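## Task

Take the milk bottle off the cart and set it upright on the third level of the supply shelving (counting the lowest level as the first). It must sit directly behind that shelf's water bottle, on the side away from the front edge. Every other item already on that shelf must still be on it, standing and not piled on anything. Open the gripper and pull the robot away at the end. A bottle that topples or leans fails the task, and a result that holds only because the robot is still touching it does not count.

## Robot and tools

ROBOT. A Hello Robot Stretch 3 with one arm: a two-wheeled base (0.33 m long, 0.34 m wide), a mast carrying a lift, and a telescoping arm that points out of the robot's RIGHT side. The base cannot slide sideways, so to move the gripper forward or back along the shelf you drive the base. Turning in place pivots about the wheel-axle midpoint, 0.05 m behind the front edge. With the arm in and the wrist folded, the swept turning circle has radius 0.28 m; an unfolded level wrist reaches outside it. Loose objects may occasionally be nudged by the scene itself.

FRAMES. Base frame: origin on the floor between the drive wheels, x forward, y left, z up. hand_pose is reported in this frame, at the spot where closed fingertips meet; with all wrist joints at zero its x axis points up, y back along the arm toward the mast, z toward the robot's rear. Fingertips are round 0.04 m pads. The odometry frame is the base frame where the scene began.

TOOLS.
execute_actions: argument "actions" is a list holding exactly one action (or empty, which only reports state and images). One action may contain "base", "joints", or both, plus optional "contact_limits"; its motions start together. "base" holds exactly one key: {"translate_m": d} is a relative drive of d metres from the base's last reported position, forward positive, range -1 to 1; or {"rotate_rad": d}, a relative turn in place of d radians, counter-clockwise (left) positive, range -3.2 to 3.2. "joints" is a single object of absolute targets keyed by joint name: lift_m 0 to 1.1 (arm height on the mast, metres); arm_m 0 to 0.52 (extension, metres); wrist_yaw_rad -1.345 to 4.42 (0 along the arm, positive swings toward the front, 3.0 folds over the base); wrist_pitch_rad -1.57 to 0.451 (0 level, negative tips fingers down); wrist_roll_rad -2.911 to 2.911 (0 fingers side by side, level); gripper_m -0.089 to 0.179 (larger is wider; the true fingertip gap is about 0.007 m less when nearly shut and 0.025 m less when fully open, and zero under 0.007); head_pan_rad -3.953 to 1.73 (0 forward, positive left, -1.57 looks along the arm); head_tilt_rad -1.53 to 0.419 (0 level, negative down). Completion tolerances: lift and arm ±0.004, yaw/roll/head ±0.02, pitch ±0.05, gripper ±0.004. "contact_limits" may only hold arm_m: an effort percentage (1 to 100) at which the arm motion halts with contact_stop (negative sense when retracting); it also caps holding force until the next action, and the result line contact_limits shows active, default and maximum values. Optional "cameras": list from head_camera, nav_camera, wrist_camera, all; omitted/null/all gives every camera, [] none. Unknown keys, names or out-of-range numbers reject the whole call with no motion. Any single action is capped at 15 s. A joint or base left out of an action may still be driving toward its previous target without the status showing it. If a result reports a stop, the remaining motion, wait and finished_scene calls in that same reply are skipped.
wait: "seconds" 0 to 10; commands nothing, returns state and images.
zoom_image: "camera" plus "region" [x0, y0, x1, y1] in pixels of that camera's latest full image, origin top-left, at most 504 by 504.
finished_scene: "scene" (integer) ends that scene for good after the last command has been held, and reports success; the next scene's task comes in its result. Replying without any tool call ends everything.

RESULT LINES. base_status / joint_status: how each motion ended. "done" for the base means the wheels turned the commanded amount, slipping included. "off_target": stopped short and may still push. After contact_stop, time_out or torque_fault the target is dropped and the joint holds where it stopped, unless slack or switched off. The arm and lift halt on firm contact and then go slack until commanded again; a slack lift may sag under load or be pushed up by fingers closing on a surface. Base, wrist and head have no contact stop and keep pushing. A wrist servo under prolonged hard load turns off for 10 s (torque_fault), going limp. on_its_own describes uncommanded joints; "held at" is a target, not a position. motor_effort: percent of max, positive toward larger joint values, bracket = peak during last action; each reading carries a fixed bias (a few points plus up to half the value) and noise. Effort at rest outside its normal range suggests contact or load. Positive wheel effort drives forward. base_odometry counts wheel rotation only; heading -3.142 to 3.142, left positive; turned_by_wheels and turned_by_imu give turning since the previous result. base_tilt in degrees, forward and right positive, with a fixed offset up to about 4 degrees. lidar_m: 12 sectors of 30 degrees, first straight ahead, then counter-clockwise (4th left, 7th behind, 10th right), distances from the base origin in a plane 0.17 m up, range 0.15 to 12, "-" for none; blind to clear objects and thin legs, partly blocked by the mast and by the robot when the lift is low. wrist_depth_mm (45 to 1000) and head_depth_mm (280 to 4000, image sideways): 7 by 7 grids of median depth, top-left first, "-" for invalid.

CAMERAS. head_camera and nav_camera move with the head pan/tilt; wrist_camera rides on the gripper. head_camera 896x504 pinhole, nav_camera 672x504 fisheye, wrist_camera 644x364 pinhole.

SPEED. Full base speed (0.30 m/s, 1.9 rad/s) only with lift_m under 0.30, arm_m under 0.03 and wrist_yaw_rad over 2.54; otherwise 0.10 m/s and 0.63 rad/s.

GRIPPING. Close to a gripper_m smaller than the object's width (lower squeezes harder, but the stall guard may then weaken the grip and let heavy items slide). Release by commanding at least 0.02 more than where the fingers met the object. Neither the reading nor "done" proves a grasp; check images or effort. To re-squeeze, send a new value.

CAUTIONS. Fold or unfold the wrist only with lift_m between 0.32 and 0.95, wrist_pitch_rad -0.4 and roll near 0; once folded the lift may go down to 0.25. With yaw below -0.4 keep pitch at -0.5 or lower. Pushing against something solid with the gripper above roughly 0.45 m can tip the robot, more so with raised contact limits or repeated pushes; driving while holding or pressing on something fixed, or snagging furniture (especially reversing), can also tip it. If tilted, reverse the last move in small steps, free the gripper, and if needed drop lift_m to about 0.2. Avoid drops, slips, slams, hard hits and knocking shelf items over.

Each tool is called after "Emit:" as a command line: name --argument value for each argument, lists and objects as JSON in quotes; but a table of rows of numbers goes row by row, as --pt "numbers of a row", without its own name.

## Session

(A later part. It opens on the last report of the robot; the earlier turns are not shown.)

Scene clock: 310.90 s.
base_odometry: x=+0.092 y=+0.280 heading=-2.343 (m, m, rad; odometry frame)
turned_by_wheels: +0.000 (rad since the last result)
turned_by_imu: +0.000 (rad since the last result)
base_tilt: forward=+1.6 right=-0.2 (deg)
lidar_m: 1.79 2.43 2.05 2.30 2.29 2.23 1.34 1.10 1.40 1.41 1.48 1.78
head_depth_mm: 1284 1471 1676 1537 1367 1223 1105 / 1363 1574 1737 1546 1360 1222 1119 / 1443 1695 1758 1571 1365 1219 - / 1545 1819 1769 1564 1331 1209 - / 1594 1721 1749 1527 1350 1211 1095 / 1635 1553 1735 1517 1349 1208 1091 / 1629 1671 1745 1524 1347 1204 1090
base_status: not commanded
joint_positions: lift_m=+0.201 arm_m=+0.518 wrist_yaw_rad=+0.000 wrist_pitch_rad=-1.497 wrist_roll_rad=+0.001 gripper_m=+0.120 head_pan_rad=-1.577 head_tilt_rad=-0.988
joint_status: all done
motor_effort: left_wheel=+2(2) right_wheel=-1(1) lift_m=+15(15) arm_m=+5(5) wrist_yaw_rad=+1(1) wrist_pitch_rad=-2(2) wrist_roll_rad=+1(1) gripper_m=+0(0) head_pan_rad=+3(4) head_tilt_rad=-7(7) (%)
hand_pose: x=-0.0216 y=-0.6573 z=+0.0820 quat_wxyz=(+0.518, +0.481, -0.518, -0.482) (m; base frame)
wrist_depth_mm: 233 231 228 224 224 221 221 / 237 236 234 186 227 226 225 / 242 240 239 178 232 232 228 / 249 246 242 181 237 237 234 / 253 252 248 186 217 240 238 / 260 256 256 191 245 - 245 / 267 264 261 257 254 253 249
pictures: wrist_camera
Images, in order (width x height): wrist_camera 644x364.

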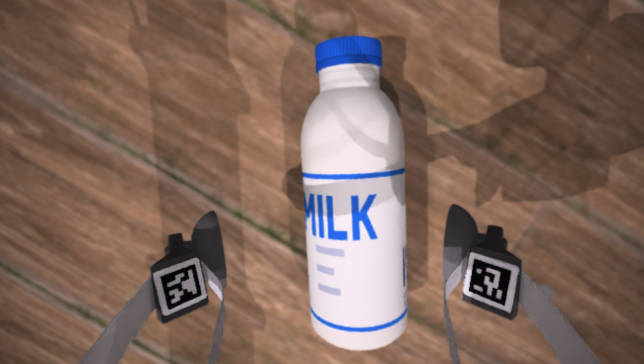

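Emit:
execute_actions --actions '[{"base":{"translate_m":-0.01},"joints":{"lift_m":0.143}}]' --cameras '[]'

Emit:
execute_actions --actions '[{"joints":{"gripper_m":-0.06}}]' --cameras '[]'

Emit:
execute_actions --actions '[{"joints":{"gripper_m":-0.07,"lift_m":0.4,"arm_m":0.3}}]' --cameras '[]'

Emit:
execute_actions --actions '[{"base":{"translate_m":0.28},"joints":{"gripper_m":-0.06,"lift_m":0.7,"arm_m":0.0,"wrist_pitch_rad":0.13}}]' --cameras '["wrist_camera"]'

Emit:
execute_actions --actions '[{"base":{"translate_m":0.28},"joints":{"gripper_m":-0.07,"lift_m":0.99}}]' --cameras '[]'

Emit:
execute_actions --actions '[{"base":{"translate_m":0.28},"joints":{"gripper_m":-0.06}}]' --cameras '[]'

Emit:
execute_actions --actions '[{"base":{"translate_m":0.28},"joints":{"gripper_m":-0.07}}]' --cameras '[]'

Emit:
execute_actions --actions '[{"base":{"translate_m":0.27},"joints":{"gripper_m":-0.06}}]' --cameras '[]'

Emit:
execute_actions --actions '[{"base":{"rotate_rad":1.0},"joints":{"gripper_m":-0.07,"head_tilt_rad":-0.4}}]' --cameras '[]'

Emit:
execute_actions --actions '[{"joints":{"gripper_m":-0.06,"arm_m":0.36}}]' --cameras '[]'

Emit:
execute_actions --actions '[{"joints":{"gripper_m":-0.07,"lift_m":0.955}}]'

Scene clock: 325.33 s.
base_odometry: x=+0.099 y=+0.288 heading=-2.343 (m, m, rad; odometry frame)
turned_by_wheels: +0.000 (rad since the last result)
turned_by_imu: +0.000 (rad since the last result)
base_tilt: forward=+1.6 right=-0.2 (deg)
lidar_m: 1.80 2.43 2.06 2.31 2.28 2.22 1.34 1.09 1.40 1.42 1.46 1.80
head_depth_mm: 1278 1463 1665 1551 1369 1220 1103 / 1360 1583 1740 1550 1362 1212 1125 / 1452 1685 1775 1566 1355 1214 - / 1547 1822 1771 1563 1337 1212 - / 1589 1736 1752 1528 1349 1210 1094 / 1623 1547 1726 1530 1346 1206 1092 / 1625 1665 1736 1519 1349 1202 1090
base_status: done
joint_positions: lift_m=+0.144 arm_m=+0.518 wrist_yaw_rad=+0.000 wrist_pitch_rad=-1.497 wrist_roll_rad=+0.001 gripper_m=+0.120 head_pan_rad=-1.577 head_tilt_rad=-0.988
joint_status: all done
motor_effort: left_wheel=+1(3) right_wheel=-1(6) lift_m=+15(15) arm_m=+5(5) wrist_yaw_rad=+0(0) wrist_pitch_rad=-2(1) wrist_roll_rad=+1(1) gripper_m=+0(0) head_pan_rad=+3(4) head_tilt_rad=-7(8) (%)
hand_pose: x=-0.0216 y=-0.6573 z=+0.0250 quat_wxyz=(+0.518, +0.481, -0.518, -0.482) (m; base frame)
wrist_depth_mm: 177 176 174 125 171 169 168 / 181 180 178 124 174 172 172 / 185 184 181 116 177 176 175 / 189 188 186 118 181 180 178 / 194 192 189 121 157 184 182 / 198 197 195 124 188 - 186 / 203 201 199 127 193 193 190
pictures: none
No camera images: the call's "cameras" was empty. Leave "cameras" out to get every camera's image.

Scene clock: 327.63 s.
base_odometry: x=+0.099 y=+0.288 heading=-2.343 (m, m, rad; odometry frame)
turned_by_wheels: +0.000 (rad since the last result)
turned_by_imu: +0.000 (rad since the last result)
base_tilt: forward=+1.6 right=-0.1 (deg)
lidar_m: 1.80 2.43 2.06 2.29 2.27 2.23 1.33 1.09 1.40 1.42 1.47 1.80
head_depth_mm: 1284 1469 1672 1547 1364 1224 1104 / 1363 1567 1742 1546 1370 1216 1116 / 1450 1689 1783 1569 1358 1220 - / 1548 1813 1763 1562 1332 1213 - / 1589 1729 1755 1534 1343 1213 1092 / 1637 1552 1727 1518 1339 1208 1095 / 1629 1669 1746 1521 1344 1204 1093
base_status: not commanded
joint_positions: lift_m=+0.143 arm_m=+0.518 wrist_yaw_rad=+0.000 wrist_pitch_rad=-1.497 wrist_roll_rad=+0.001 gripper_m=-0.041 head_pan_rad=-1.577 head_tilt_rad=-0.988
joint_status: gripper_m off_target (ended at -0.041, target -0.060)
motor_effort: left_wheel=+2(3) right_wheel=-1(3) lift_m=+18(18) arm_m=+4(5) wrist_yaw_rad=+0(1) wrist_pitch_rad=-2(2) wrist_roll_rad=+1(1) gripper_m=-100(98) head_pan_rad=+4(3) head_tilt_rad=-7(7) (%)
hand_pose: x=-0.0216 y=-0.6575 z=+0.0248 quat_wxyz=(+0.518, +0.481, -0.518, -0.482) (m; base frame)
wrist_depth_mm: 176 175 173 121 171 168 167 / 180 179 177 121 174 172 171 / 184 183 181 114 176 175 174 / 189 187 185 116 179 180 178 / 194 192 188 119 135 183 182 / 198 196 194 122 128 188 186 / 203 201 199 125 193 193 190
pictures: none
No camera images: the call's "cameras" was empty. Leave "cameras" out to get every camera's image.

Scene clock: 330.80 s.
base_odometry: x=+0.099 y=+0.288 heading=-2.343 (m, m, rad; odometry frame)
turned_by_wheels: +0.000 (rad since the last result)
turned_by_imu: +0.000 (rad since the last result)
base_tilt: forward=+1.6 right=-0.1 (deg)
lidar_m: 1.80 2.43 2.06 2.30 2.28 2.22 1.34 1.09 1.40 1.42 1.46 1.80
head_depth_mm: 1282 1464 1680 1549 1363 1217 1101 / 1355 1574 1743 1536 1361 1220 1120 / 1453 1682 1769 1567 1343 1217 - / 1544 1813 1775 1554 1289 1212 - / 1597 1724 1768 1535 1346 1219 1091 / 1624 1549 1725 1518 1344 1205 1091 / 1621 1656 1739 1516 1337 1204 1088
base_status: not commanded
joint_positions: lift_m=+0.399 arm_m=+0.300 wrist_yaw_rad=+0.000 wrist_pitch_rad=-1.495 wrist_roll_rad=+0.001 gripper_m=-0.051 head_pan_rad=-1.577 head_tilt_rad=-0.988
joint_status: gripper_m off_target (ended at -0.051, target -0.070); the others done
on_its_own: gripper_m is held at -0.054, not at your -0.070, by its stall guard, which is still easing
motor_effort: left_wheel=+1(1) right_wheel=-1(1) lift_m=+41(42) arm_m=-7(7) wrist_yaw_rad=+0(0) wrist_pitch_rad=-2(3) wrist_roll_rad=+1(1) gripper_m=-61(98) head_pan_rad=+3(2) head_tilt_rad=-7(8) (%)
hand_pose: x=-0.0216 y=-0.4406 z=+0.2806 quat_wxyz=(+0.518, +0.481, -0.518, -0.481) (m; base frame)
wrist_depth_mm: 422 419 418 121 408 402 397 / 434 429 422 120 416 412 411 / 442 438 434 113 421 420 417 / 454 444 441 116 432 428 428 / 466 458 450 118 135 437 431 / 474 466 459 121 128 447 443 / 479 479 475 124 459 456 453
pictures: none
No camera images: the call's "cameras" was empty. Leave "cameras" out to get every camera's image.

Scene clock: 334.73 s.
base_odometry: x=-0.096 y=+0.087 heading=-2.343 (m, m, rad; odometry frame)
turned_by_wheels: +0.000 (rad since the last result)
turned_by_imu: +0.001 (rad since the last result)
base_tilt: forward=+1.6 right=-0.2 (deg)
lidar_m: 1.78 2.28 1.92 2.01 2.52 2.46 1.55 1.33 1.55 1.39 2.05 1.53
head_depth_mm: 1420 1625 1740 1544 1370 - - / 1510 1742 1775 1547 1382 - - / 1585 1846 1766 1482 1383 - - / 1606 1575 1676 588 1354 1195 - / 1645 1588 1763 1532 1343 1210 1094 / 1915 1857 1752 1521 1340 1204 1093 / 2150 2043 1750 1512 1342 1206 1087
base_status: done
joint_positions: lift_m=+0.699 arm_m=+0.000 wrist_yaw_rad=+0.000 wrist_pitch_rad=+0.060 wrist_roll_rad=+0.001 gripper_m=-0.032 head_pan_rad=-1.577 head_tilt_rad=-0.988
joint_status: wrist_pitch_rad off_target (ended at +0.060, target +0.130); gripper_m off_target (ended at -0.032, target -0.060); the others done
on_its_own: gripper_m is held at -0.035, not at your -0.060, by its stall guard, which is still easing; wrist_pitch_rad is at rest, and its effort (+35) is outside its rest range (-20 to +32)
motor_effort: left_wheel=+1(4) right_wheel=-1(2) lift_m=+42(43) arm_m=-7(8) wrist_yaw_rad=+1(0) wrist_pitch_rad=+35(35) wrist_roll_rad=+1(1) gripper_m=-51(98) head_pan_rad=+3(4) head_tilt_rad=-7(7) (%)
hand_pose: x=-0.0214 y=-0.4026 z=+0.8294 quat_wxyz=(+0.707, -0.021, -0.707, +0.021) (m; base frame)
wrist_depth_mm: - - - 122 - - 939 / - - - 121 - - 953 / - - - 114 - - 963 / - - - 115 - - - / - - - 118 136 - - / - - - 121 128 - - / - - - 124 - - -
pictures: wrist_camera
Images, in order (width x height): wrist_camera 644x364.

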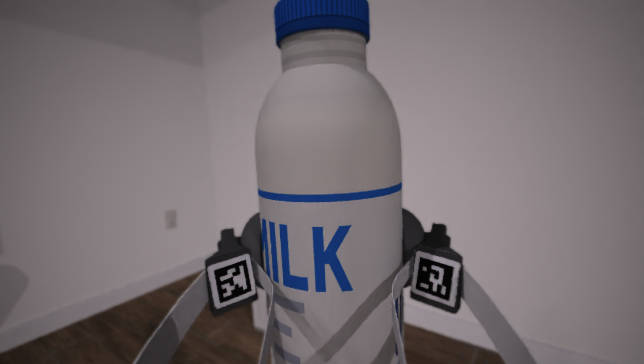

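Scene clock: 338.70 s.
base_odometry: x=-0.291 y=-0.114 heading=-2.343 (m, m, rad; odometry frame)
turned_by_wheels: +0.000 (rad since the last result)
turned_by_imu: +0.001 (rad since the last result)
base_tilt: forward=+1.6 right=-0.2 (deg)
lidar_m: 1.51 2.12 1.82 1.84 2.61 2.69 1.76 1.59 1.70 1.40 1.81 1.27
head_depth_mm: 1546 - - - - 1222 1106 / - - - - 1338 1222 1121 / - - - - 1324 1218 1136 / - 1648 1729 1527 1346 1206 - / 2048 2089 1751 1528 1354 1211 1099 / 2153 2055 1758 1534 1348 1208 1090 / 2044 2056 1742 1520 1344 1207 1088
base_status: done
joint_positions: lift_m=+0.989 arm_m=+0.000 wrist_yaw_rad=+0.000 wrist_pitch_rad=+0.061 wrist_roll_rad=+0.001 gripper_m=-0.046 head_pan_rad=-1.577 head_tilt_rad=-0.988
joint_status: gripper_m off_target (ended at -0.046, target -0.070); the others done
on_its_own: gripper_m is held at -0.049, not at your -0.070, by its stall guard, which is still easing; wrist_pitch_rad is at rest, and its effort (+35) is outside its rest range (-20 to +32)
motor_effort: left_wheel=+1(5) right_wheel=-1(3) lift_m=+41(43) arm_m=-7(7) wrist_yaw_rad=+0(0) wrist_pitch_rad=+35(35) wrist_roll_rad=+1(1) gripper_m=-58(98) head_pan_rad=+3(3) head_tilt_rad=-8(8) (%)
hand_pose: x=-0.0214 y=-0.4026 z=+1.1195 quat_wxyz=(+0.707, -0.021, -0.707, +0.021) (m; base frame)
wrist_depth_mm: - - - 121 - - - / - - - 120 - - - / - - - 113 - - - / - - - 115 - - - / - - - 118 135 - - / - - - 121 128 - - / - - - 124 - - -
pictures: none
No camera images: the call's "cameras" was empty. Leave "cameras" out to get every camera's image.

Scene clock: 342.67 s.
base_odometry: x=-0.487 y=-0.314 heading=-2.343 (m, m, rad; odometry frame)
turned_by_wheels: +0.000 (rad since the last result)
turned_by_imu: +0.001 (rad since the last result)
base_tilt: forward=+1.6 right=-0.3 (deg)
lidar_m: 1.23 1.97 1.92 1.75 2.39 2.93 1.96 1.85 1.48 1.50 1.57 1.01
head_depth_mm: 1633 - - - - 1223 1105 / - - - - 1338 1221 1121 / - - - - 1324 1214 1140 / - 2135 1729 1533 1347 1212 - / 2178 2069 1754 1533 1350 1209 1094 / 1982 2066 1746 1512 1352 1204 1093 / 1766 1938 1735 1514 1343 1199 1090
base_status: done
joint_positions: lift_m=+0.989 arm_m=+0.000 wrist_yaw_rad=+0.000 wrist_pitch_rad=+0.061 wrist_roll_rad=+0.001 gripper_m=-0.032 head_pan_rad=-1.577 head_tilt_rad=-0.988
joint_status: gripper_m off_target (ended at -0.032, target -0.060)
on_its_own: gripper_m is held at -0.035, not at your -0.060, by its stall guard, which is still easing; wrist_pitch_rad is at rest, and its effort (+35) is outside its rest range (-20 to +32)
motor_effort: left_wheel=+1(4) right_wheel=-1(1) lift_m=+41(41) arm_m=-7(7) wrist_yaw_rad=+0(0) wrist_pitch_rad=+35(35) wrist_roll_rad=+1(1) gripper_m=-50(98) head_pan_rad=+3(4) head_tilt_rad=-7(8) (%)
hand_pose: x=-0.0214 y=-0.4026 z=+1.1195 quat_wxyz=(+0.707, -0.021, -0.707, +0.021) (m; base frame)
wrist_depth_mm: - - - 122 - - - / - - - 121 - - - / - - - 114 - - - / - - - 115 - - - / - - - 118 136 - - / - - - 121 128 - - / - - - 124 - - -
pictures: none
No camera images: the call's "cameras" was empty. Leave "cameras" out to get every camera's image.

Scene clock: 346.63 s.
base_odometry: x=-0.682 y=-0.515 heading=-2.343 (m, m, rad; odometry frame)
turned_by_wheels: +0.000 (rad since the last result)
turned_by_imu: +0.001 (rad since the last result)
base_tilt: forward=+1.6 right=-0.2 (deg)
lidar_m: 0.96 1.82 1.77 1.72 2.51 3.15 2.16 2.05 1.59 1.77 1.33 0.77
head_depth_mm: 1789 - - - - 1223 1108 / - - - - 1346 1218 1120 / - - - - 1332 1220 1138 / - 2129 1715 1535 1343 1212 - / 1859 2018 1758 1528 1348 1213 1096 / 1663 1890 1752 1527 1353 1209 1092 / 1495 1674 1743 1518 1344 1205 1091
base_status: done
joint_positions: lift_m=+0.989 arm_m=+0.000 wrist_yaw_rad=+0.000 wrist_pitch_rad=+0.061 wrist_roll_rad=+0.001 gripper_m=-0.046 head_pan_rad=-1.577 head_tilt_rad=-0.988
joint_status: gripper_m off_target (ended at -0.046, target -0.070)
on_its_own: gripper_m is held at -0.049, not at your -0.070, by its stall guard, which is still easing; wrist_pitch_rad is at rest, and its effort (+35) is outside its rest range (-20 to +32)
motor_effort: left_wheel=+1(6) right_wheel=-1(2) lift_m=+41(42) arm_m=-7(7) wrist_yaw_rad=+0(0) wrist_pitch_rad=+35(35) wrist_roll_rad=+1(1) gripper_m=-59(98) head_pan_rad=+3(4) head_tilt_rad=-8(7) (%)
hand_pose: x=-0.0214 y=-0.4026 z=+1.1195 quat_wxyz=(+0.707, -0.021, -0.707, +0.021) (m; base frame)
wrist_depth_mm: 885 - - 121 - - - / 891 - - 120 - - - / 886 - - 113 - - - / 887 - - 115 - - - / 912 - - 118 135 - - / 918 - - 121 127 - - / 934 - - 124 - - -
pictures: none
No camera images: the call's "cameras" was empty. Leave "cameras" out to get every camera's image.

Scene clock: 350.50 s.
base_odometry: x=-0.870 y=-0.708 heading=-2.343 (m, m, rad; odometry frame)
turned_by_wheels: +0.000 (rad since the last result)
turned_by_imu: +0.001 (rad since the last result)
base_tilt: forward=+1.6 right=-0.2 (deg)
lidar_m: 0.87 0.87 1.62 1.71 1.96 3.36 2.37 2.19 1.72 1.45 0.58 0.70
head_depth_mm: 1964 - - - - 1221 1108 / - - - - 1344 1223 1119 / - - - - 1329 1217 1142 / - 1941 1723 1530 1346 1212 - / 1532 1795 1759 1525 1353 1208 1096 / 1373 1561 1690 1533 1345 1202 1093 / 1223 1374 1553 1518 1281 1185 1090
base_status: done
joint_positions: lift_m=+0.989 arm_m=+0.000 wrist_yaw_rad=+0.000 wrist_pitch_rad=+0.061 wrist_roll_rad=+0.001 gripper_m=-0.033 head_pan_rad=-1.577 head_tilt_rad=-0.988
joint_status: gripper_m off_target (ended at -0.033, target -0.060)
on_its_own: gripper_m is held at -0.035, not at your -0.060, by its stall guard, which is still easing; wrist_pitch_rad is at rest, and its effort (+35) is outside its rest range (-20 to +32)
motor_effort: left_wheel=+1(6) right_wheel=-1(3) lift_m=+41(42) arm_m=-7(7) wrist_yaw_rad=+1(0) wrist_pitch_rad=+35(35) wrist_roll_rad=+1(1) gripper_m=-35(98) head_pan_rad=+4(4) head_tilt_rad=-8(8) (%)
hand_pose: x=-0.0214 y=-0.4026 z=+1.1195 quat_wxyz=(+0.707, -0.021, -0.707, +0.021) (m; base frame)
wrist_depth_mm: 707 861 - 122 - - - / 726 844 - 121 - - - / 727 874 - 114 - - - / 727 885 - 115 - - - / 729 895 - 118 136 - - / 743 888 - 121 128 - - / 735 881 - 124 - - -
pictures: none
No camera images: the call's "cameras" was empty. Leave "cameras" out to get every camera's image.

Scene clock: 353.03 s.
base_odometry: x=-0.870 y=-0.708 heading=-1.343 (m, m, rad; odometry frame)
turned_by_wheels: +1.000 (rad since the last result)
turned_by_imu: +0.978 (rad since the last result)
base_tilt: forward=+1.6 right=-0.2 (deg)
lidar_m: 1.62 1.68 1.85 3.38 2.48 2.23 1.72 1.54 0.58 0.66 0.72 0.87
head_depth_mm: 517 544 531 554 589 - - / 681 844 741 730 625 671 - / 698 890 936 350 - - - / 716 891 935 349 - - - / 733 893 943 714 888 1027 808 / 752 895 943 686 630 1019 823 / 768 897 588 618 1132 986 818
base_status: done
joint_positions: lift_m=+0.989 arm_m=+0.000 wrist_yaw_rad=+0.000 wrist_pitch_rad=+0.061 wrist_roll_rad=+0.001 gripper_m=-0.056 head_pan_rad=-1.577 head_tilt_rad=-0.409
joint_status: gripper_m off_target (ended at -0.056, target -0.070); the others done
on_its_own: gripper_m is held at -0.059, not at your -0.070, by its stall guard, which is still easing; wrist_pitch_rad is at rest, and its effort (+35) is outside its rest range (-20 to +32)
motor_effort: left_wheel=-2(6) right_wheel=+2(5) lift_m=+41(42) arm_m=-6(7) wrist_yaw_rad=+0(1) wrist_pitch_rad=+35(35) wrist_roll_rad=+1(1) gripper_m=-63(98) head_pan_rad=+3(4) head_tilt_rad=+5(45) (%)
hand_pose: x=-0.0214 y=-0.4026 z=+1.1195 quat_wxyz=(+0.707, -0.021, -0.707, +0.021) (m; base frame)
wrist_depth_mm: 629 648 666 121 593 290 751 / 735 746 735 120 518 294 757 / 685 763 736 113 453 297 760 / 596 499 454 115 408 300 796 / 563 512 396 117 134 332 812 / 402 391 334 121 128 318 836 / 670 856 830 123 321 376 870
pictures: none
No camera images: the call's "cameras" was empty. Leave "cameras" out to get every camera's image.

Scene clock: 356.90 s.
base_odometry: x=-0.870 y=-0.708 heading=-1.343 (m, m, rad; odometry frame)
turned_by_wheels: +0.000 (rad since the last result)
turned_by_imu: +0.000 (rad since the last result)
base_tilt: forward=+1.5 right=-0.2 (deg)
lidar_m: 1.62 1.68 1.85 3.38 2.49 2.23 1.72 1.53 0.58 0.66 0.72 0.87
head_depth_mm: 517 543 531 - 603 1293 1392 / 682 845 781 706 627 728 747 / 700 891 935 704 646 1017 837 / 718 889 926 762 641 1033 827 / 738 894 941 712 637 1024 808 / 753 894 942 686 632 1017 825 / 771 896 588 617 628 986 817
base_status: not commanded
joint_positions: lift_m=+0.989 arm_m=+0.360 wrist_yaw_rad=+0.000 wrist_pitch_rad=+0.061 wrist_roll_rad=+0.001 gripper_m=-0.032 head_pan_rad=-1.577 head_tilt_rad=-0.409
joint_status: gripper_m off_target (ended at -0.032, target -0.060); the others done
on_its_own: gripper_m is held at -0.035, not at your -0.060, by its stall guard, which is still easing; wrist_pitch_rad is at rest, and its effort (+34) is outside its rest range (-20 to +32)
motor_effort: left_wheel=-2(2) right_wheel=+2(2) lift_m=+41(41) arm_m=+4(5) wrist_yaw_rad=+0(1) wrist_pitch_rad=+34(35) wrist_roll_rad=+1(1) gripper_m=-51(69) head_pan_rad=+3(2) head_tilt_rad=+5(5) (%)
hand_pose: x=-0.0214 y=-0.7619 z=+1.1195 quat_wxyz=(+0.707, -0.021, -0.707, +0.021) (m; base frame)
wrist_depth_mm: 395 389 383 122 367 278 179 / 404 400 389 121 378 280 180 / 415 411 397 114 383 244 172 / 129 420 408 116 390 170 165 / 125 419 421 118 136 173 173 / 124 144 - 121 128 174 174 / 125 139 281 124 252 181 178
pictures: none
No camera images: the call's "cameras" was empty. Leave "cameras" out to get every camera's image.

Scene clock: 358.03 s.
base_odometry: x=-0.870 y=-0.708 heading=-1.343 (m, m, rad; odometry frame)
turned_by_wheels: +0.000 (rad since the last result)
turned_by_imu: +0.000 (rad since the last result)
base_tilt: forward=+1.6 right=-0.2 (deg)
lidar_m: 1.63 1.68 1.85 3.39 2.49 2.22 1.72 1.54 0.58 0.66 0.72 0.88
head_depth_mm: 518 544 531 535 - 1294 1388 / 682 845 741 - 624 725 748 / 701 888 935 - 645 1018 832 / 717 892 926 759 888 1031 831 / 734 893 942 712 636 1027 811 / 754 896 939 686 631 1021 824 / 770 894 587 619 629 984 820
base_status: not commanded
joint_positions: lift_m=+0.955 arm_m=+0.360 wrist_yaw_rad=+0.000 wrist_pitch_rad=+0.061 wrist_roll_rad=+0.001 gripper_m=-0.066 head_pan_rad=-1.577 head_tilt_rad=-0.409
joint_status: all done
on_its_own: wrist_pitch_rad is at rest, and its effort (+35) is outside its rest range (-20 to +32)
motor_effort: left_wheel=-2(2) right_wheel=+2(2) lift_m=+18(36) arm_m=+5(5) wrist_yaw_rad=+0(1) wrist_pitch_rad=+35(35) wrist_roll_rad=+1(1) gripper_m=-69(98) head_pan_rad=+3(2) head_tilt_rad=+5(5) (%)
hand_pose: x=-0.0214 y=-0.7619 z=+1.0858 quat_wxyz=(+0.707, -0.021, -0.707, +0.022) (m; base frame)
wrist_depth_mm: 395 388 383 121 370 279 178 / 402 397 391 120 374 171 163 / 127 409 400 113 382 166 164 / 121 148 408 115 388 169 165 / 122 145 417 118 134 173 173 / 124 144 270 120 127 173 174 / 125 139 228 123 201 179 178
pictures: head_camera (sideways: a quarter turn clockwise sets it upright), nav_camera (sideways: a quarter turn counterclockwise sets it upright), wrist_camera
Images, in order (width x height): head_camera 896x504, nav_camera 672x504, wrist_camera 644x364.

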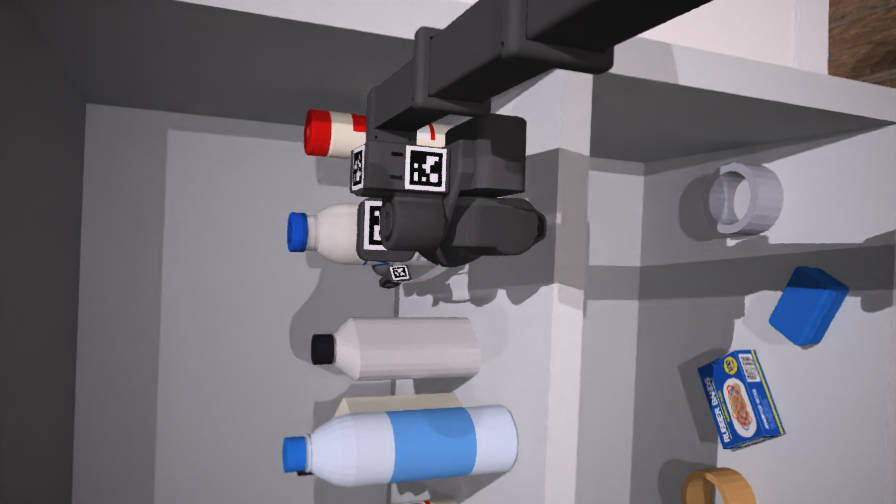

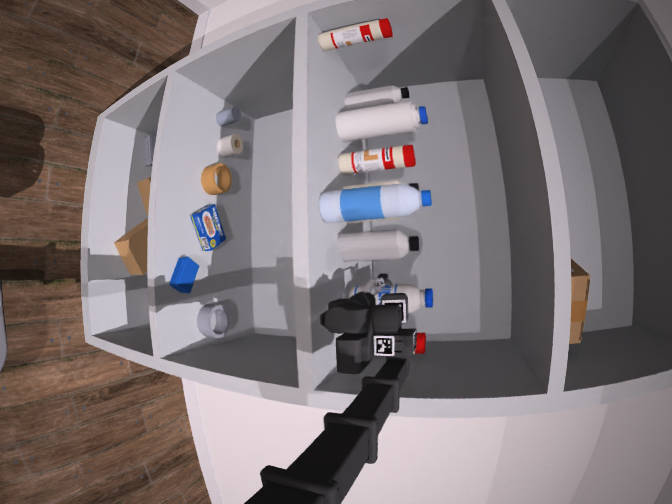

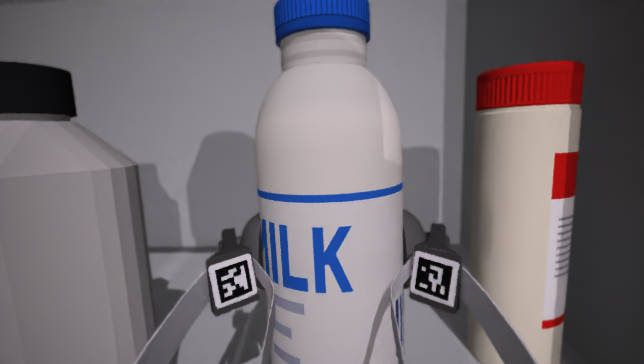

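Emit:
execute_actions --actions '[{"joints":{"lift_m":0.94}}]' --cameras '[]'

Emit:
execute_actions --actions '[{"joints":{"gripper_m":0.09,"wrist_pitch_rad":0.06}}]' --cameras '[]'

Emit:
execute_actions --actions '[{"joints":{"arm_m":0.05}}]' --cameras '[]'

Emit:
execute_actions --actions '[{"base":{"translate_m":0.2},"joints":{"gripper_m":0.13,"wrist_pitch_rad":0.02,"lift_m":0.98}}]' --cameras '[]'

Emit:
execute_actions --actions '[{"joints":{"arm_m":0.23}}]' --cameras '[]'

Emit:
execute_actions --actions '[{"joints":{"gripper_m":-0.01}}]' --cameras '[]'

Emit:
execute_actions --actions '[{"joints":{"lift_m":1.01,"arm_m":0.22}}]' --cameras '[]'

Emit:
execute_actions --actions '[{"base":{"translate_m":-0.2}}]' --cameras '[]'

Emit:
execute_actions --actions '[{"joints":{"lift_m":0.985}}]' --cameras '[]'

Emit:
execute_actions --actions '[{"joints":{"gripper_m":0.13}}]' --cameras '[]'

Emit:
execute_actions --actions '[{"base":{"translate_m":0.0},"joints":{"arm_m":0}}]'

Scene clock: 368.33 s.
base_odometry: x=-0.870 y=-0.708 heading=-1.343 (m, m, rad; odometry frame)
turned_by_wheels: +0.000 (rad since the last result)
turned_by_imu: +0.000 (rad since the last result)
base_tilt: forward=+1.6 right=-0.2 (deg)
lidar_m: 1.62 1.68 1.85 3.37 2.48 2.23 1.72 1.54 0.58 0.66 0.72 0.87
head_depth_mm: 517 544 530 541 - 1298 1384 / 682 845 739 - 627 728 746 / 699 888 941 - 1057 1014 831 / 717 890 935 - 1135 1035 829 / 735 893 942 712 637 1029 807 / 752 891 939 686 631 1020 822 / 771 896 587 617 627 985 822
base_status: not commanded
joint_positions: lift_m=+0.940 arm_m=+0.360 wrist_yaw_rad=+0.000 wrist_pitch_rad=+0.068 wrist_roll_rad=+0.001 gripper_m=-0.001 head_pan_rad=-1.577 head_tilt_rad=-0.409
joint_status: all done
on_its_own: gripper_m is held at +0.000, not at your -0.070, by its stall guard, which is still easing
motor_effort: left_wheel=-2(2) right_wheel=+2(2) lift_m=+18(19) arm_m=+4(5) wrist_yaw_rad=+1(1) wrist_pitch_rad=+31(35) wrist_roll_rad=+1(1) gripper_m=-8(40) head_pan_rad=+5(3) head_tilt_rad=+5(5) (%)
hand_pose: x=-0.0214 y=-0.7619 z=+1.0726 quat_wxyz=(+0.707, -0.024, -0.707, +0.024) (m; base frame)
wrist_depth_mm: 398 390 382 123 369 277 170 / 402 397 393 122 374 164 163 / 121 405 403 115 384 167 164 / 121 148 412 116 390 170 165 / 122 145 414 120 138 173 173 / 124 144 250 122 129 174 174 / 125 139 208 125 187 179 177
pictures: none
No camera images: the call's "cameras" was empty. Leave "cameras" out to get every camera's image.

Scene clock: 369.67 s.
base_odometry: x=-0.870 y=-0.708 heading=-1.343 (m, m, rad; odometry frame)
turned_by_wheels: +0.000 (rad since the last result)
turned_by_imu: +0.000 (rad since the last result)
base_tilt: forward=+1.6 right=-0.1 (deg)
lidar_m: 1.62 1.68 1.85 3.39 2.49 2.23 1.72 1.54 0.58 0.66 0.72 0.88
head_depth_mm: 518 544 530 541 - 1294 1391 / 683 845 742 - 628 729 745 / 699 889 936 - 1059 1014 836 / 716 891 935 755 1136 1030 830 / 732 892 938 714 636 1027 810 / 752 896 939 685 632 1020 824 / 770 897 587 618 628 985 817
base_status: not commanded
joint_positions: lift_m=+0.940 arm_m=+0.360 wrist_yaw_rad=+0.000 wrist_pitch_rad=+0.043 wrist_roll_rad=+0.001 gripper_m=+0.090 head_pan_rad=-1.577 head_tilt_rad=-0.409
joint_status: all done
motor_effort: left_wheel=-2(2) right_wheel=+2(2) lift_m=+18(17) arm_m=+5(5) wrist_yaw_rad=+0(0) wrist_pitch_rad=+8(31) wrist_roll_rad=+1(1) gripper_m=+1(93) head_pan_rad=+2(5) head_tilt_rad=+5(5) (%)
hand_pose: x=-0.0214 y=-0.7617 z=+1.0662 quat_wxyz=(+0.707, -0.015, -0.707, +0.015) (m; base frame)
wrist_depth_mm: 393 386 377 125 363 257 162 / 128 399 394 121 372 163 162 / 120 404 400 117 383 166 164 / 121 149 410 120 391 170 165 / 122 145 408 123 227 172 173 / 124 142 235 127 181 173 174 / 125 139 201 130 184 182 175
pictures: none
No camera images: the call's "cameras" was empty. Leave "cameras" out to get every camera's image.

Scene clock: 373.17 s.
base_odometry: x=-0.870 y=-0.708 heading=-1.343 (m, m, rad; odometry frame)
turned_by_wheels: +0.000 (rad since the last result)
turned_by_imu: +0.000 (rad since the last result)
base_tilt: forward=+1.6 right=-0.2 (deg)
lidar_m: 1.62 1.68 1.85 3.38 2.49 2.22 1.72 1.53 0.58 0.66 0.72 0.87
head_depth_mm: 516 543 531 555 596 - - / 680 846 740 728 627 - - / 696 887 944 771 615 - - / 715 889 930 724 611 - 810 / 732 895 939 712 1135 1025 809 / 749 894 940 687 634 1024 823 / 764 894 590 618 629 983 820
base_status: not commanded
joint_positions: lift_m=+0.940 arm_m=+0.050 wrist_yaw_rad=+0.000 wrist_pitch_rad=+0.042 wrist_roll_rad=+0.001 gripper_m=+0.090 head_pan_rad=-1.577 head_tilt_rad=-0.409
joint_status: all done
motor_effort: left_wheel=-2(2) right_wheel=+2(2) lift_m=+18(17) arm_m=-7(8) wrist_yaw_rad=+0(0) wrist_pitch_rad=+9(9) wrist_roll_rad=+1(1) gripper_m=+1(0) head_pan_rad=+4(3) head_tilt_rad=+5(5) (%)
hand_pose: x=-0.0214 y=-0.4524 z=+1.0658 quat_wxyz=(+0.707, -0.014, -0.707, +0.015) (m; base frame)
wrist_depth_mm: 687 676 675 660 607 270 682 / 691 689 688 671 612 273 702 / 447 321 435 689 463 274 717 / 457 335 435 585 476 276 740 / 439 339 405 398 412 278 760 / 295 291 281 277 270 262 790 / 714 808 790 760 677 310 805
pictures: none
No camera images: the call's "cameras" was empty. Leave "cameras" out to get every camera's image.

Scene clock: 376.10 s.
base_odometry: x=-0.825 y=-0.903 heading=-1.343 (m, m, rad; odometry frame)
turned_by_wheels: +0.000 (rad since the last result)
turned_by_imu: +0.001 (rad since the last result)
base_tilt: forward=+1.7 right=-0.2 (deg)
lidar_m: 1.43 1.47 1.59 3.36 2.77 2.43 1.92 1.53 0.66 0.68 0.73 1.49
head_depth_mm: 662 886 934 737 - - - / 678 892 947 774 - - - / 696 891 930 702 - - - / 715 893 712 612 - - 832 / 730 895 940 744 888 1015 827 / 749 899 938 737 632 991 824 / 766 903 690 723 1139 980 821
base_status: done
joint_positions: lift_m=+0.979 arm_m=+0.050 wrist_yaw_rad=+0.000 wrist_pitch_rad=+0.003 wrist_roll_rad=+0.001 gripper_m=+0.130 head_pan_rad=-1.577 head_tilt_rad=-0.409
joint_status: all done
motor_effort: left_wheel=-2(4) right_wheel=+1(3) lift_m=+38(41) arm_m=-7(7) wrist_yaw_rad=+1(0) wrist_pitch_rad=+8(8) wrist_roll_rad=+1(1) gripper_m=+1(98) head_pan_rad=+4(3) head_tilt_rad=+5(5) (%)
hand_pose: x=-0.0214 y=-0.4516 z=+1.0948 quat_wxyz=(+0.707, -0.001, -0.707, +0.001) (m; base frame)
wrist_depth_mm: 527 667 655 654 645 620 407 / 529 687 679 670 658 597 413 / 522 525 459 315 672 450 416 / 527 531 465 323 437 460 413 / 477 464 455 335 413 434 383 / 333 349 316 313 305 - 291 / 462 721 816 788 769 575 364
pictures: none
No camera images: the call's "cameras" was empty. Leave "cameras" out to get every camera's image.

Scene clock: 378.67 s.
base_odometry: x=-0.825 y=-0.903 heading=-1.343 (m, m, rad; odometry frame)
turned_by_wheels: +0.000 (rad since the last result)
turned_by_imu: +0.000 (rad since the last result)
base_tilt: forward=+1.6 right=-0.2 (deg)
lidar_m: 1.43 1.47 1.59 3.38 2.76 2.44 1.92 1.53 0.67 0.68 0.74 1.48
head_depth_mm: 662 887 930 - 1064 995 839 / 679 891 945 - 1158 1043 816 / 697 894 940 - - 1038 817 / 714 896 715 701 1142 1034 831 / 731 896 942 722 636 1032 827 / 751 899 935 736 632 989 822 / 766 899 690 722 1132 981 821
base_status: not commanded
joint_positions: lift_m=+0.979 arm_m=+0.230 wrist_yaw_rad=+0.000 wrist_pitch_rad=+0.003 wrist_roll_rad=+0.001 gripper_m=+0.130 head_pan_rad=-1.577 head_tilt_rad=-0.409
joint_status: all done
motor_effort: left_wheel=-2(2) right_wheel=+1(1) lift_m=+37(38) arm_m=+5(4) wrist_yaw_rad=+0(0) wrist_pitch_rad=+9(9) wrist_roll_rad=+1(1) gripper_m=+0(0) head_pan_rad=+4(2) head_tilt_rad=+5(5) (%)
hand_pose: x=-0.0214 y=-0.6309 z=+1.0947 quat_wxyz=(+0.707, -0.001, -0.707, +0.001) (m; base frame)
wrist_depth_mm: 507 503 497 138 480 471 417 / 272 523 517 131 486 488 376 / 256 275 274 127 226 503 244 / 264 278 275 131 220 281 246 / 273 289 342 136 228 270 256 / 292 286 297 142 236 - 261 / 248 239 241 147 223 230 224
pictures: none
No camera images: the call's "cameras" was empty. Leave "cameras" out to get every camera's image.

Scene clock: 380.57 s.
base_odometry: x=-0.825 y=-0.903 heading=-1.343 (m, m, rad; odometry frame)
turned_by_wheels: +0.000 (rad since the last result)
turned_by_imu: +0.000 (rad since the last result)
base_tilt: forward=+1.6 right=-0.2 (deg)
lidar_m: 1.43 1.47 1.59 3.38 2.77 2.44 1.92 1.53 0.66 0.68 0.73 1.48
head_depth_mm: 661 887 929 - 1066 994 842 / 680 889 947 - 1151 1045 817 / 697 893 937 - - 1038 817 / 714 896 712 - 1135 1032 830 / 732 895 947 733 638 1026 829 / 750 899 936 737 632 993 824 / 766 902 690 723 1132 979 820
base_status: not commanded
joint_positions: lift_m=+0.979 arm_m=+0.230 wrist_yaw_rad=+0.002 wrist_pitch_rad=+0.002 wrist_roll_rad=+0.001 gripper_m=-0.008 head_pan_rad=-1.577 head_tilt_rad=-0.409
joint_status: all done
motor_effort: left_wheel=-2(2) right_wheel=+1(1) lift_m=+37(38) arm_m=+4(4) wrist_yaw_rad=-1(2) wrist_pitch_rad=+9(9) wrist_roll_rad=+1(1) gripper_m=-38(98) head_pan_rad=+4(2) head_tilt_rad=+5(5) (%)
hand_pose: x=-0.0210 y=-0.6310 z=+1.0946 quat_wxyz=(+0.707, +0.000, -0.707, +0.001) (m; base frame)
wrist_depth_mm: 510 504 499 138 482 468 416 / 268 521 511 131 494 480 378 / 255 276 272 127 227 504 244 / 264 279 273 131 220 281 246 / 275 290 271 136 150 361 253 / 292 292 - 141 152 281 261 / 248 244 242 147 223 228 225
pictures: none
No camera images: the call's "cameras" was empty. Leave "cameras" out to get every camera's image.

Scene clock: 381.63 s.
base_odometry: x=-0.825 y=-0.903 heading=-1.343 (m, m, rad; odometry frame)
turned_by_wheels: +0.000 (rad since the last result)
turned_by_imu: +0.000 (rad since the last result)
base_tilt: forward=+1.6 right=-0.2 (deg)
lidar_m: 1.43 1.48 1.60 3.38 2.76 2.43 1.92 1.54 0.66 0.68 0.73 1.48
head_depth_mm: 664 887 932 - 964 978 843 / 680 892 939 - 1142 1045 815 / 699 893 940 - 1152 1039 815 / 718 895 714 - 1144 1037 829 / 734 893 944 735 636 1027 830 / 753 896 937 737 632 987 825 / 768 899 691 723 1134 983 821
base_status: not commanded
joint_positions: lift_m=+1.009 arm_m=+0.220 wrist_yaw_rad=+0.002 wrist_pitch_rad=-0.047 wrist_roll_rad=+0.001 gripper_m=-0.004 head_pan_rad=-1.577 head_tilt_rad=-0.409
joint_status: all done
on_its_own: wrist_pitch_rad is at rest, and its effort (+34) is outside its rest range (-20 to +32)
motor_effort: left_wheel=-2(2) right_wheel=+1(1) lift_m=+41(42) arm_m=-7(8) wrist_yaw_rad=-1(0) wrist_pitch_rad=+34(36) wrist_roll_rad=+1(1) gripper_m=-35(38) head_pan_rad=+4(4) head_tilt_rad=+5(5) (%)
hand_pose: x=-0.0210 y=-0.6201 z=+1.1118 quat_wxyz=(+0.707, +0.018, -0.707, -0.016) (m; base frame)
wrist_depth_mm: 506 510 499 139 481 474 418 / 490 522 516 132 497 494 399 / 265 287 526 128 242 510 295 / 276 292 279 132 231 530 257 / 378 305 286 136 149 306 309 / 336 305 - 141 153 292 287 / 266 263 259 145 239 247 241
pictures: none
No camera images: the call's "cameras" was empty. Leave "cameras" out to get every camera's image.

Scene clock: 384.80 s.
base_odometry: x=-0.870 y=-0.708 heading=-1.343 (m, m, rad; odometry frame)
turned_by_wheels: +0.000 (rad since the last result)
turned_by_imu: +0.000 (rad since the last result)
base_tilt: forward=+1.6 right=-0.2 (deg)
lidar_m: 1.62 1.68 1.85 3.38 2.48 2.22 1.72 1.53 0.58 0.66 0.72 0.88
head_depth_mm: 519 545 533 - 602 1289 1391 / 681 846 820 - 685 728 746 / 699 889 934 - 1131 1022 836 / 717 893 928 - 1131 1034 831 / 733 893 939 714 638 1031 807 / 750 893 941 722 631 1020 824 / 770 897 932 739 630 990 822
base_status: done
joint_positions: lift_m=+1.009 arm_m=+0.220 wrist_yaw_rad=+0.001 wrist_pitch_rad=-0.047 wrist_roll_rad=+0.001 gripper_m=+0.014 head_pan_rad=-1.577 head_tilt_rad=-0.409
joint_status: not commanded
on_its_own: gripper_m is held at +0.012, not at your -0.010, by its stall guard, which is still easing; wrist_pitch_rad is at rest, and its effort (+34) is outside its rest range (-20 to +32)
motor_effort: left_wheel=-1(4) right_wheel=+2(2) lift_m=+42(42) arm_m=-6(7) wrist_yaw_rad=-1(2) wrist_pitch_rad=+34(34) wrist_roll_rad=+1(1) gripper_m=-26(35) head_pan_rad=+3(4) head_tilt_rad=+5(5) (%)
hand_pose: x=-0.0213 y=-0.6201 z=+1.1117 quat_wxyz=(+0.707, +0.017, -0.707, -0.017) (m; base frame)
wrist_depth_mm: 510 501 488 139 476 274 177 / 524 524 514 133 488 277 178 / 550 534 526 128 296 280 179 / 306 282 262 131 309 282 180 / 319 293 265 136 150 284 181 / 323 305 - 141 152 264 181 / 266 264 259 146 241 246 182
pictures: none
No camera images: the call's "cameras" was empty. Leave "cameras" out to get every camera's image.

Scene clock: 385.80 s.
base_odometry: x=-0.870 y=-0.708 heading=-1.343 (m, m, rad; odometry frame)
turned_by_wheels: +0.000 (rad since the last result)
turned_by_imu: +0.000 (rad since the last result)
base_tilt: forward=+1.6 right=-0.2 (deg)
lidar_m: 1.62 1.68 1.85 3.38 2.49 2.23 1.72 1.54 0.58 0.66 0.72 0.88
head_depth_mm: 517 545 532 - 604 1293 1392 / 678 847 739 - 749 730 746 / 696 890 945 - - 1021 834 / 714 894 934 - 1137 1030 830 / 732 893 942 714 637 1027 810 / 750 899 937 722 633 1022 822 / 765 900 934 740 629 984 818
base_status: not commanded
joint_positions: lift_m=+0.986 arm_m=+0.220 wrist_yaw_rad=+0.001 wrist_pitch_rad=-0.017 wrist_roll_rad=+0.001 gripper_m=+0.017 head_pan_rad=-1.577 head_tilt_rad=-0.409
joint_status: all done
on_its_own: gripper_m is held at +0.016, not at your -0.010, by its stall guard, which is not easing now
motor_effort: left_wheel=-2(2) right_wheel=+2(2) lift_m=+16(37) arm_m=-6(7) wrist_yaw_rad=+0(0) wrist_pitch_rad=+19(34) wrist_roll_rad=+1(1) gripper_m=-24(26) head_pan_rad=+3(4) head_tilt_rad=+5(5) (%)
hand_pose: x=-0.0213 y=-0.6211 z=+1.0958 quat_wxyz=(+0.707, +0.006, -0.707, -0.006) (m; base frame)
wrist_depth_mm: 515 501 498 138 477 276 177 / 535 532 518 131 490 278 178 / 550 536 276 127 295 280 179 / 307 277 262 131 307 281 180 / 319 291 261 136 150 285 180 / 311 301 - 141 152 264 181 / 247 245 242 146 223 230 182
pictures: none
No camera images: the call's "cameras" was empty. Leave "cameras" out to get every camera's image.

Scene clock: 387.43 s.
base_odometry: x=-0.870 y=-0.708 heading=-1.343 (m, m, rad; odometry frame)
turned_by_wheels: +0.000 (rad since the last result)
turned_by_imu: +0.000 (rad since the last result)
base_tilt: forward=+1.6 right=-0.2 (deg)
lidar_m: 1.62 1.68 1.85 3.38 2.48 2.23 1.72 1.53 0.58 0.66 0.73 0.87
head_depth_mm: 518 546 532 - 604 1297 1383 / 679 847 738 - 747 729 747 / 696 889 938 - - 1021 834 / 714 889 933 646 1136 1031 831 / 732 890 940 709 638 1026 811 / 749 892 943 724 631 1020 824 / 770 897 935 739 629 985 819
base_status: not commanded
joint_positions: lift_m=+0.986 arm_m=+0.220 wrist_yaw_rad=+0.001 wrist_pitch_rad=-0.002 wrist_roll_rad=+0.001 gripper_m=+0.130 head_pan_rad=-1.577 head_tilt_rad=-0.409
joint_status: all done
motor_effort: left_wheel=-2(2) right_wheel=+2(2) lift_m=+15(16) arm_m=-6(6) wrist_yaw_rad=+0(1) wrist_pitch_rad=+11(18) wrist_roll_rad=+1(1) gripper_m=+1(98) head_pan_rad=+5(3) head_tilt_rad=+5(5) (%)
hand_pose: x=-0.0213 y=-0.6215 z=+1.0996 quat_wxyz=(+0.707, +0.001, -0.707, -0.001) (m; base frame)
wrist_depth_mm: 521 511 501 132 484 276 177 / 537 524 519 128 495 275 179 / 553 539 529 123 295 280 179 / 309 276 262 126 306 281 180 / 312 290 278 131 314 245 180 / 317 301 288 136 295 - 182 / 255 245 248 142 229 235 173
pictures: none
No camera images: the call's "cameras" was empty. Leave "cameras" out to get every camera's image.

Scene clock: 390.30 s.
base_odometry: x=-0.870 y=-0.708 heading=-1.343 (m, m, rad; odometry frame)
turned_by_wheels: +0.000 (rad since the last result)
turned_by_imu: +0.000 (rad since the last result)
base_tilt: forward=+1.6 right=-0.2 (deg)
lidar_m: 1.62 1.68 1.85 3.39 2.48 2.22 1.72 1.53 0.58 0.66 0.72 0.88
head_depth_mm: 518 545 531 555 589 - - / 678 846 742 728 652 668 - / 695 890 944 769 624 - - / 714 893 929 602 612 - - / 731 892 942 713 1138 1029 808 / 748 896 944 722 634 1017 824 / 767 899 936 740 628 989 819
base_status: done
joint_positions: lift_m=+0.986 arm_m=+0.000 wrist_yaw_rad=+0.000 wrist_pitch_rad=-0.001 wrist_roll_rad=+0.001 gripper_m=+0.130 head_pan_rad=-1.577 head_tilt_rad=-0.409
joint_status: all done
motor_effort: left_wheel=-1(1) right_wheel=+1(2) lift_m=+16(16) arm_m=-7(6) wrist_yaw_rad=+1(0) wrist_pitch_rad=+11(11) wrist_roll_rad=+1(1) gripper_m=+1(0) head_pan_rad=+3(3) head_tilt_rad=+5(5) (%)
hand_pose: x=-0.0213 y=-0.4015 z=+1.0999 quat_wxyz=(+0.707, +0.001, -0.707, +0.000) (m; base frame)
wrist_depth_mm: 695 718 702 690 598 272 723 / 712 731 723 709 604 295 754 / 542 757 743 358 516 297 766 / 585 514 494 366 533 302 802 / 509 498 475 377 449 817 813 / 367 361 344 336 330 - 849 / 708 880 860 837 676 340 877
pictures: head_camera (sideways: a quarter turn clockwise sets it upright), nav_camera (sideways: a quarter turn counterclockwise sets it upright), wrist_camera
Images, in order (width x height): head_camera 896x504, nav_camera 672x504, wrist_camera 644x364.

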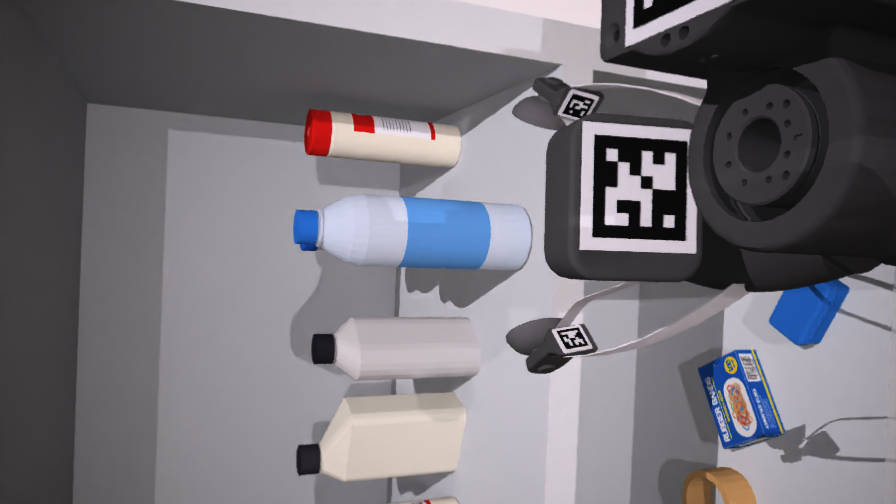

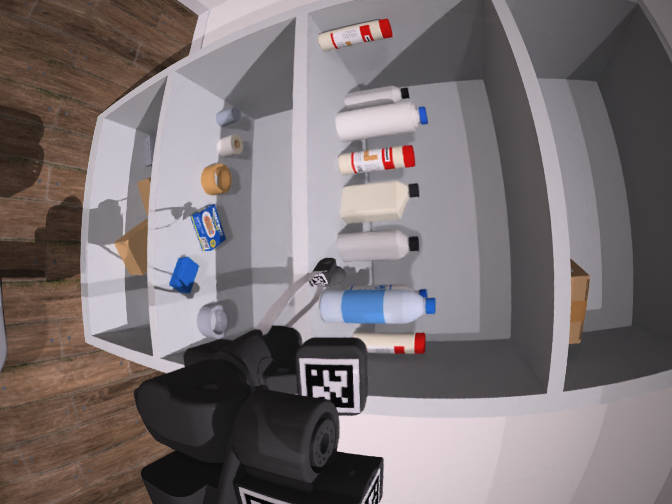

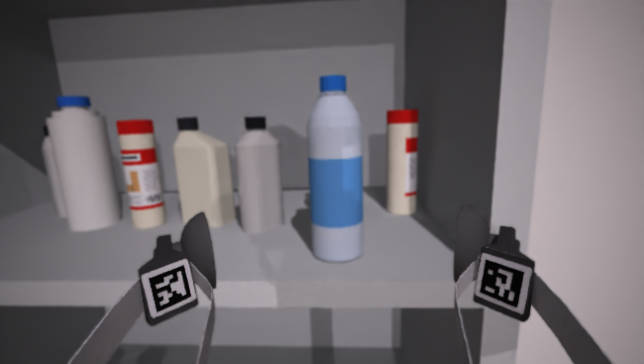

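Emit:
finished_scene --scene 1

The scene is finished: the task was done.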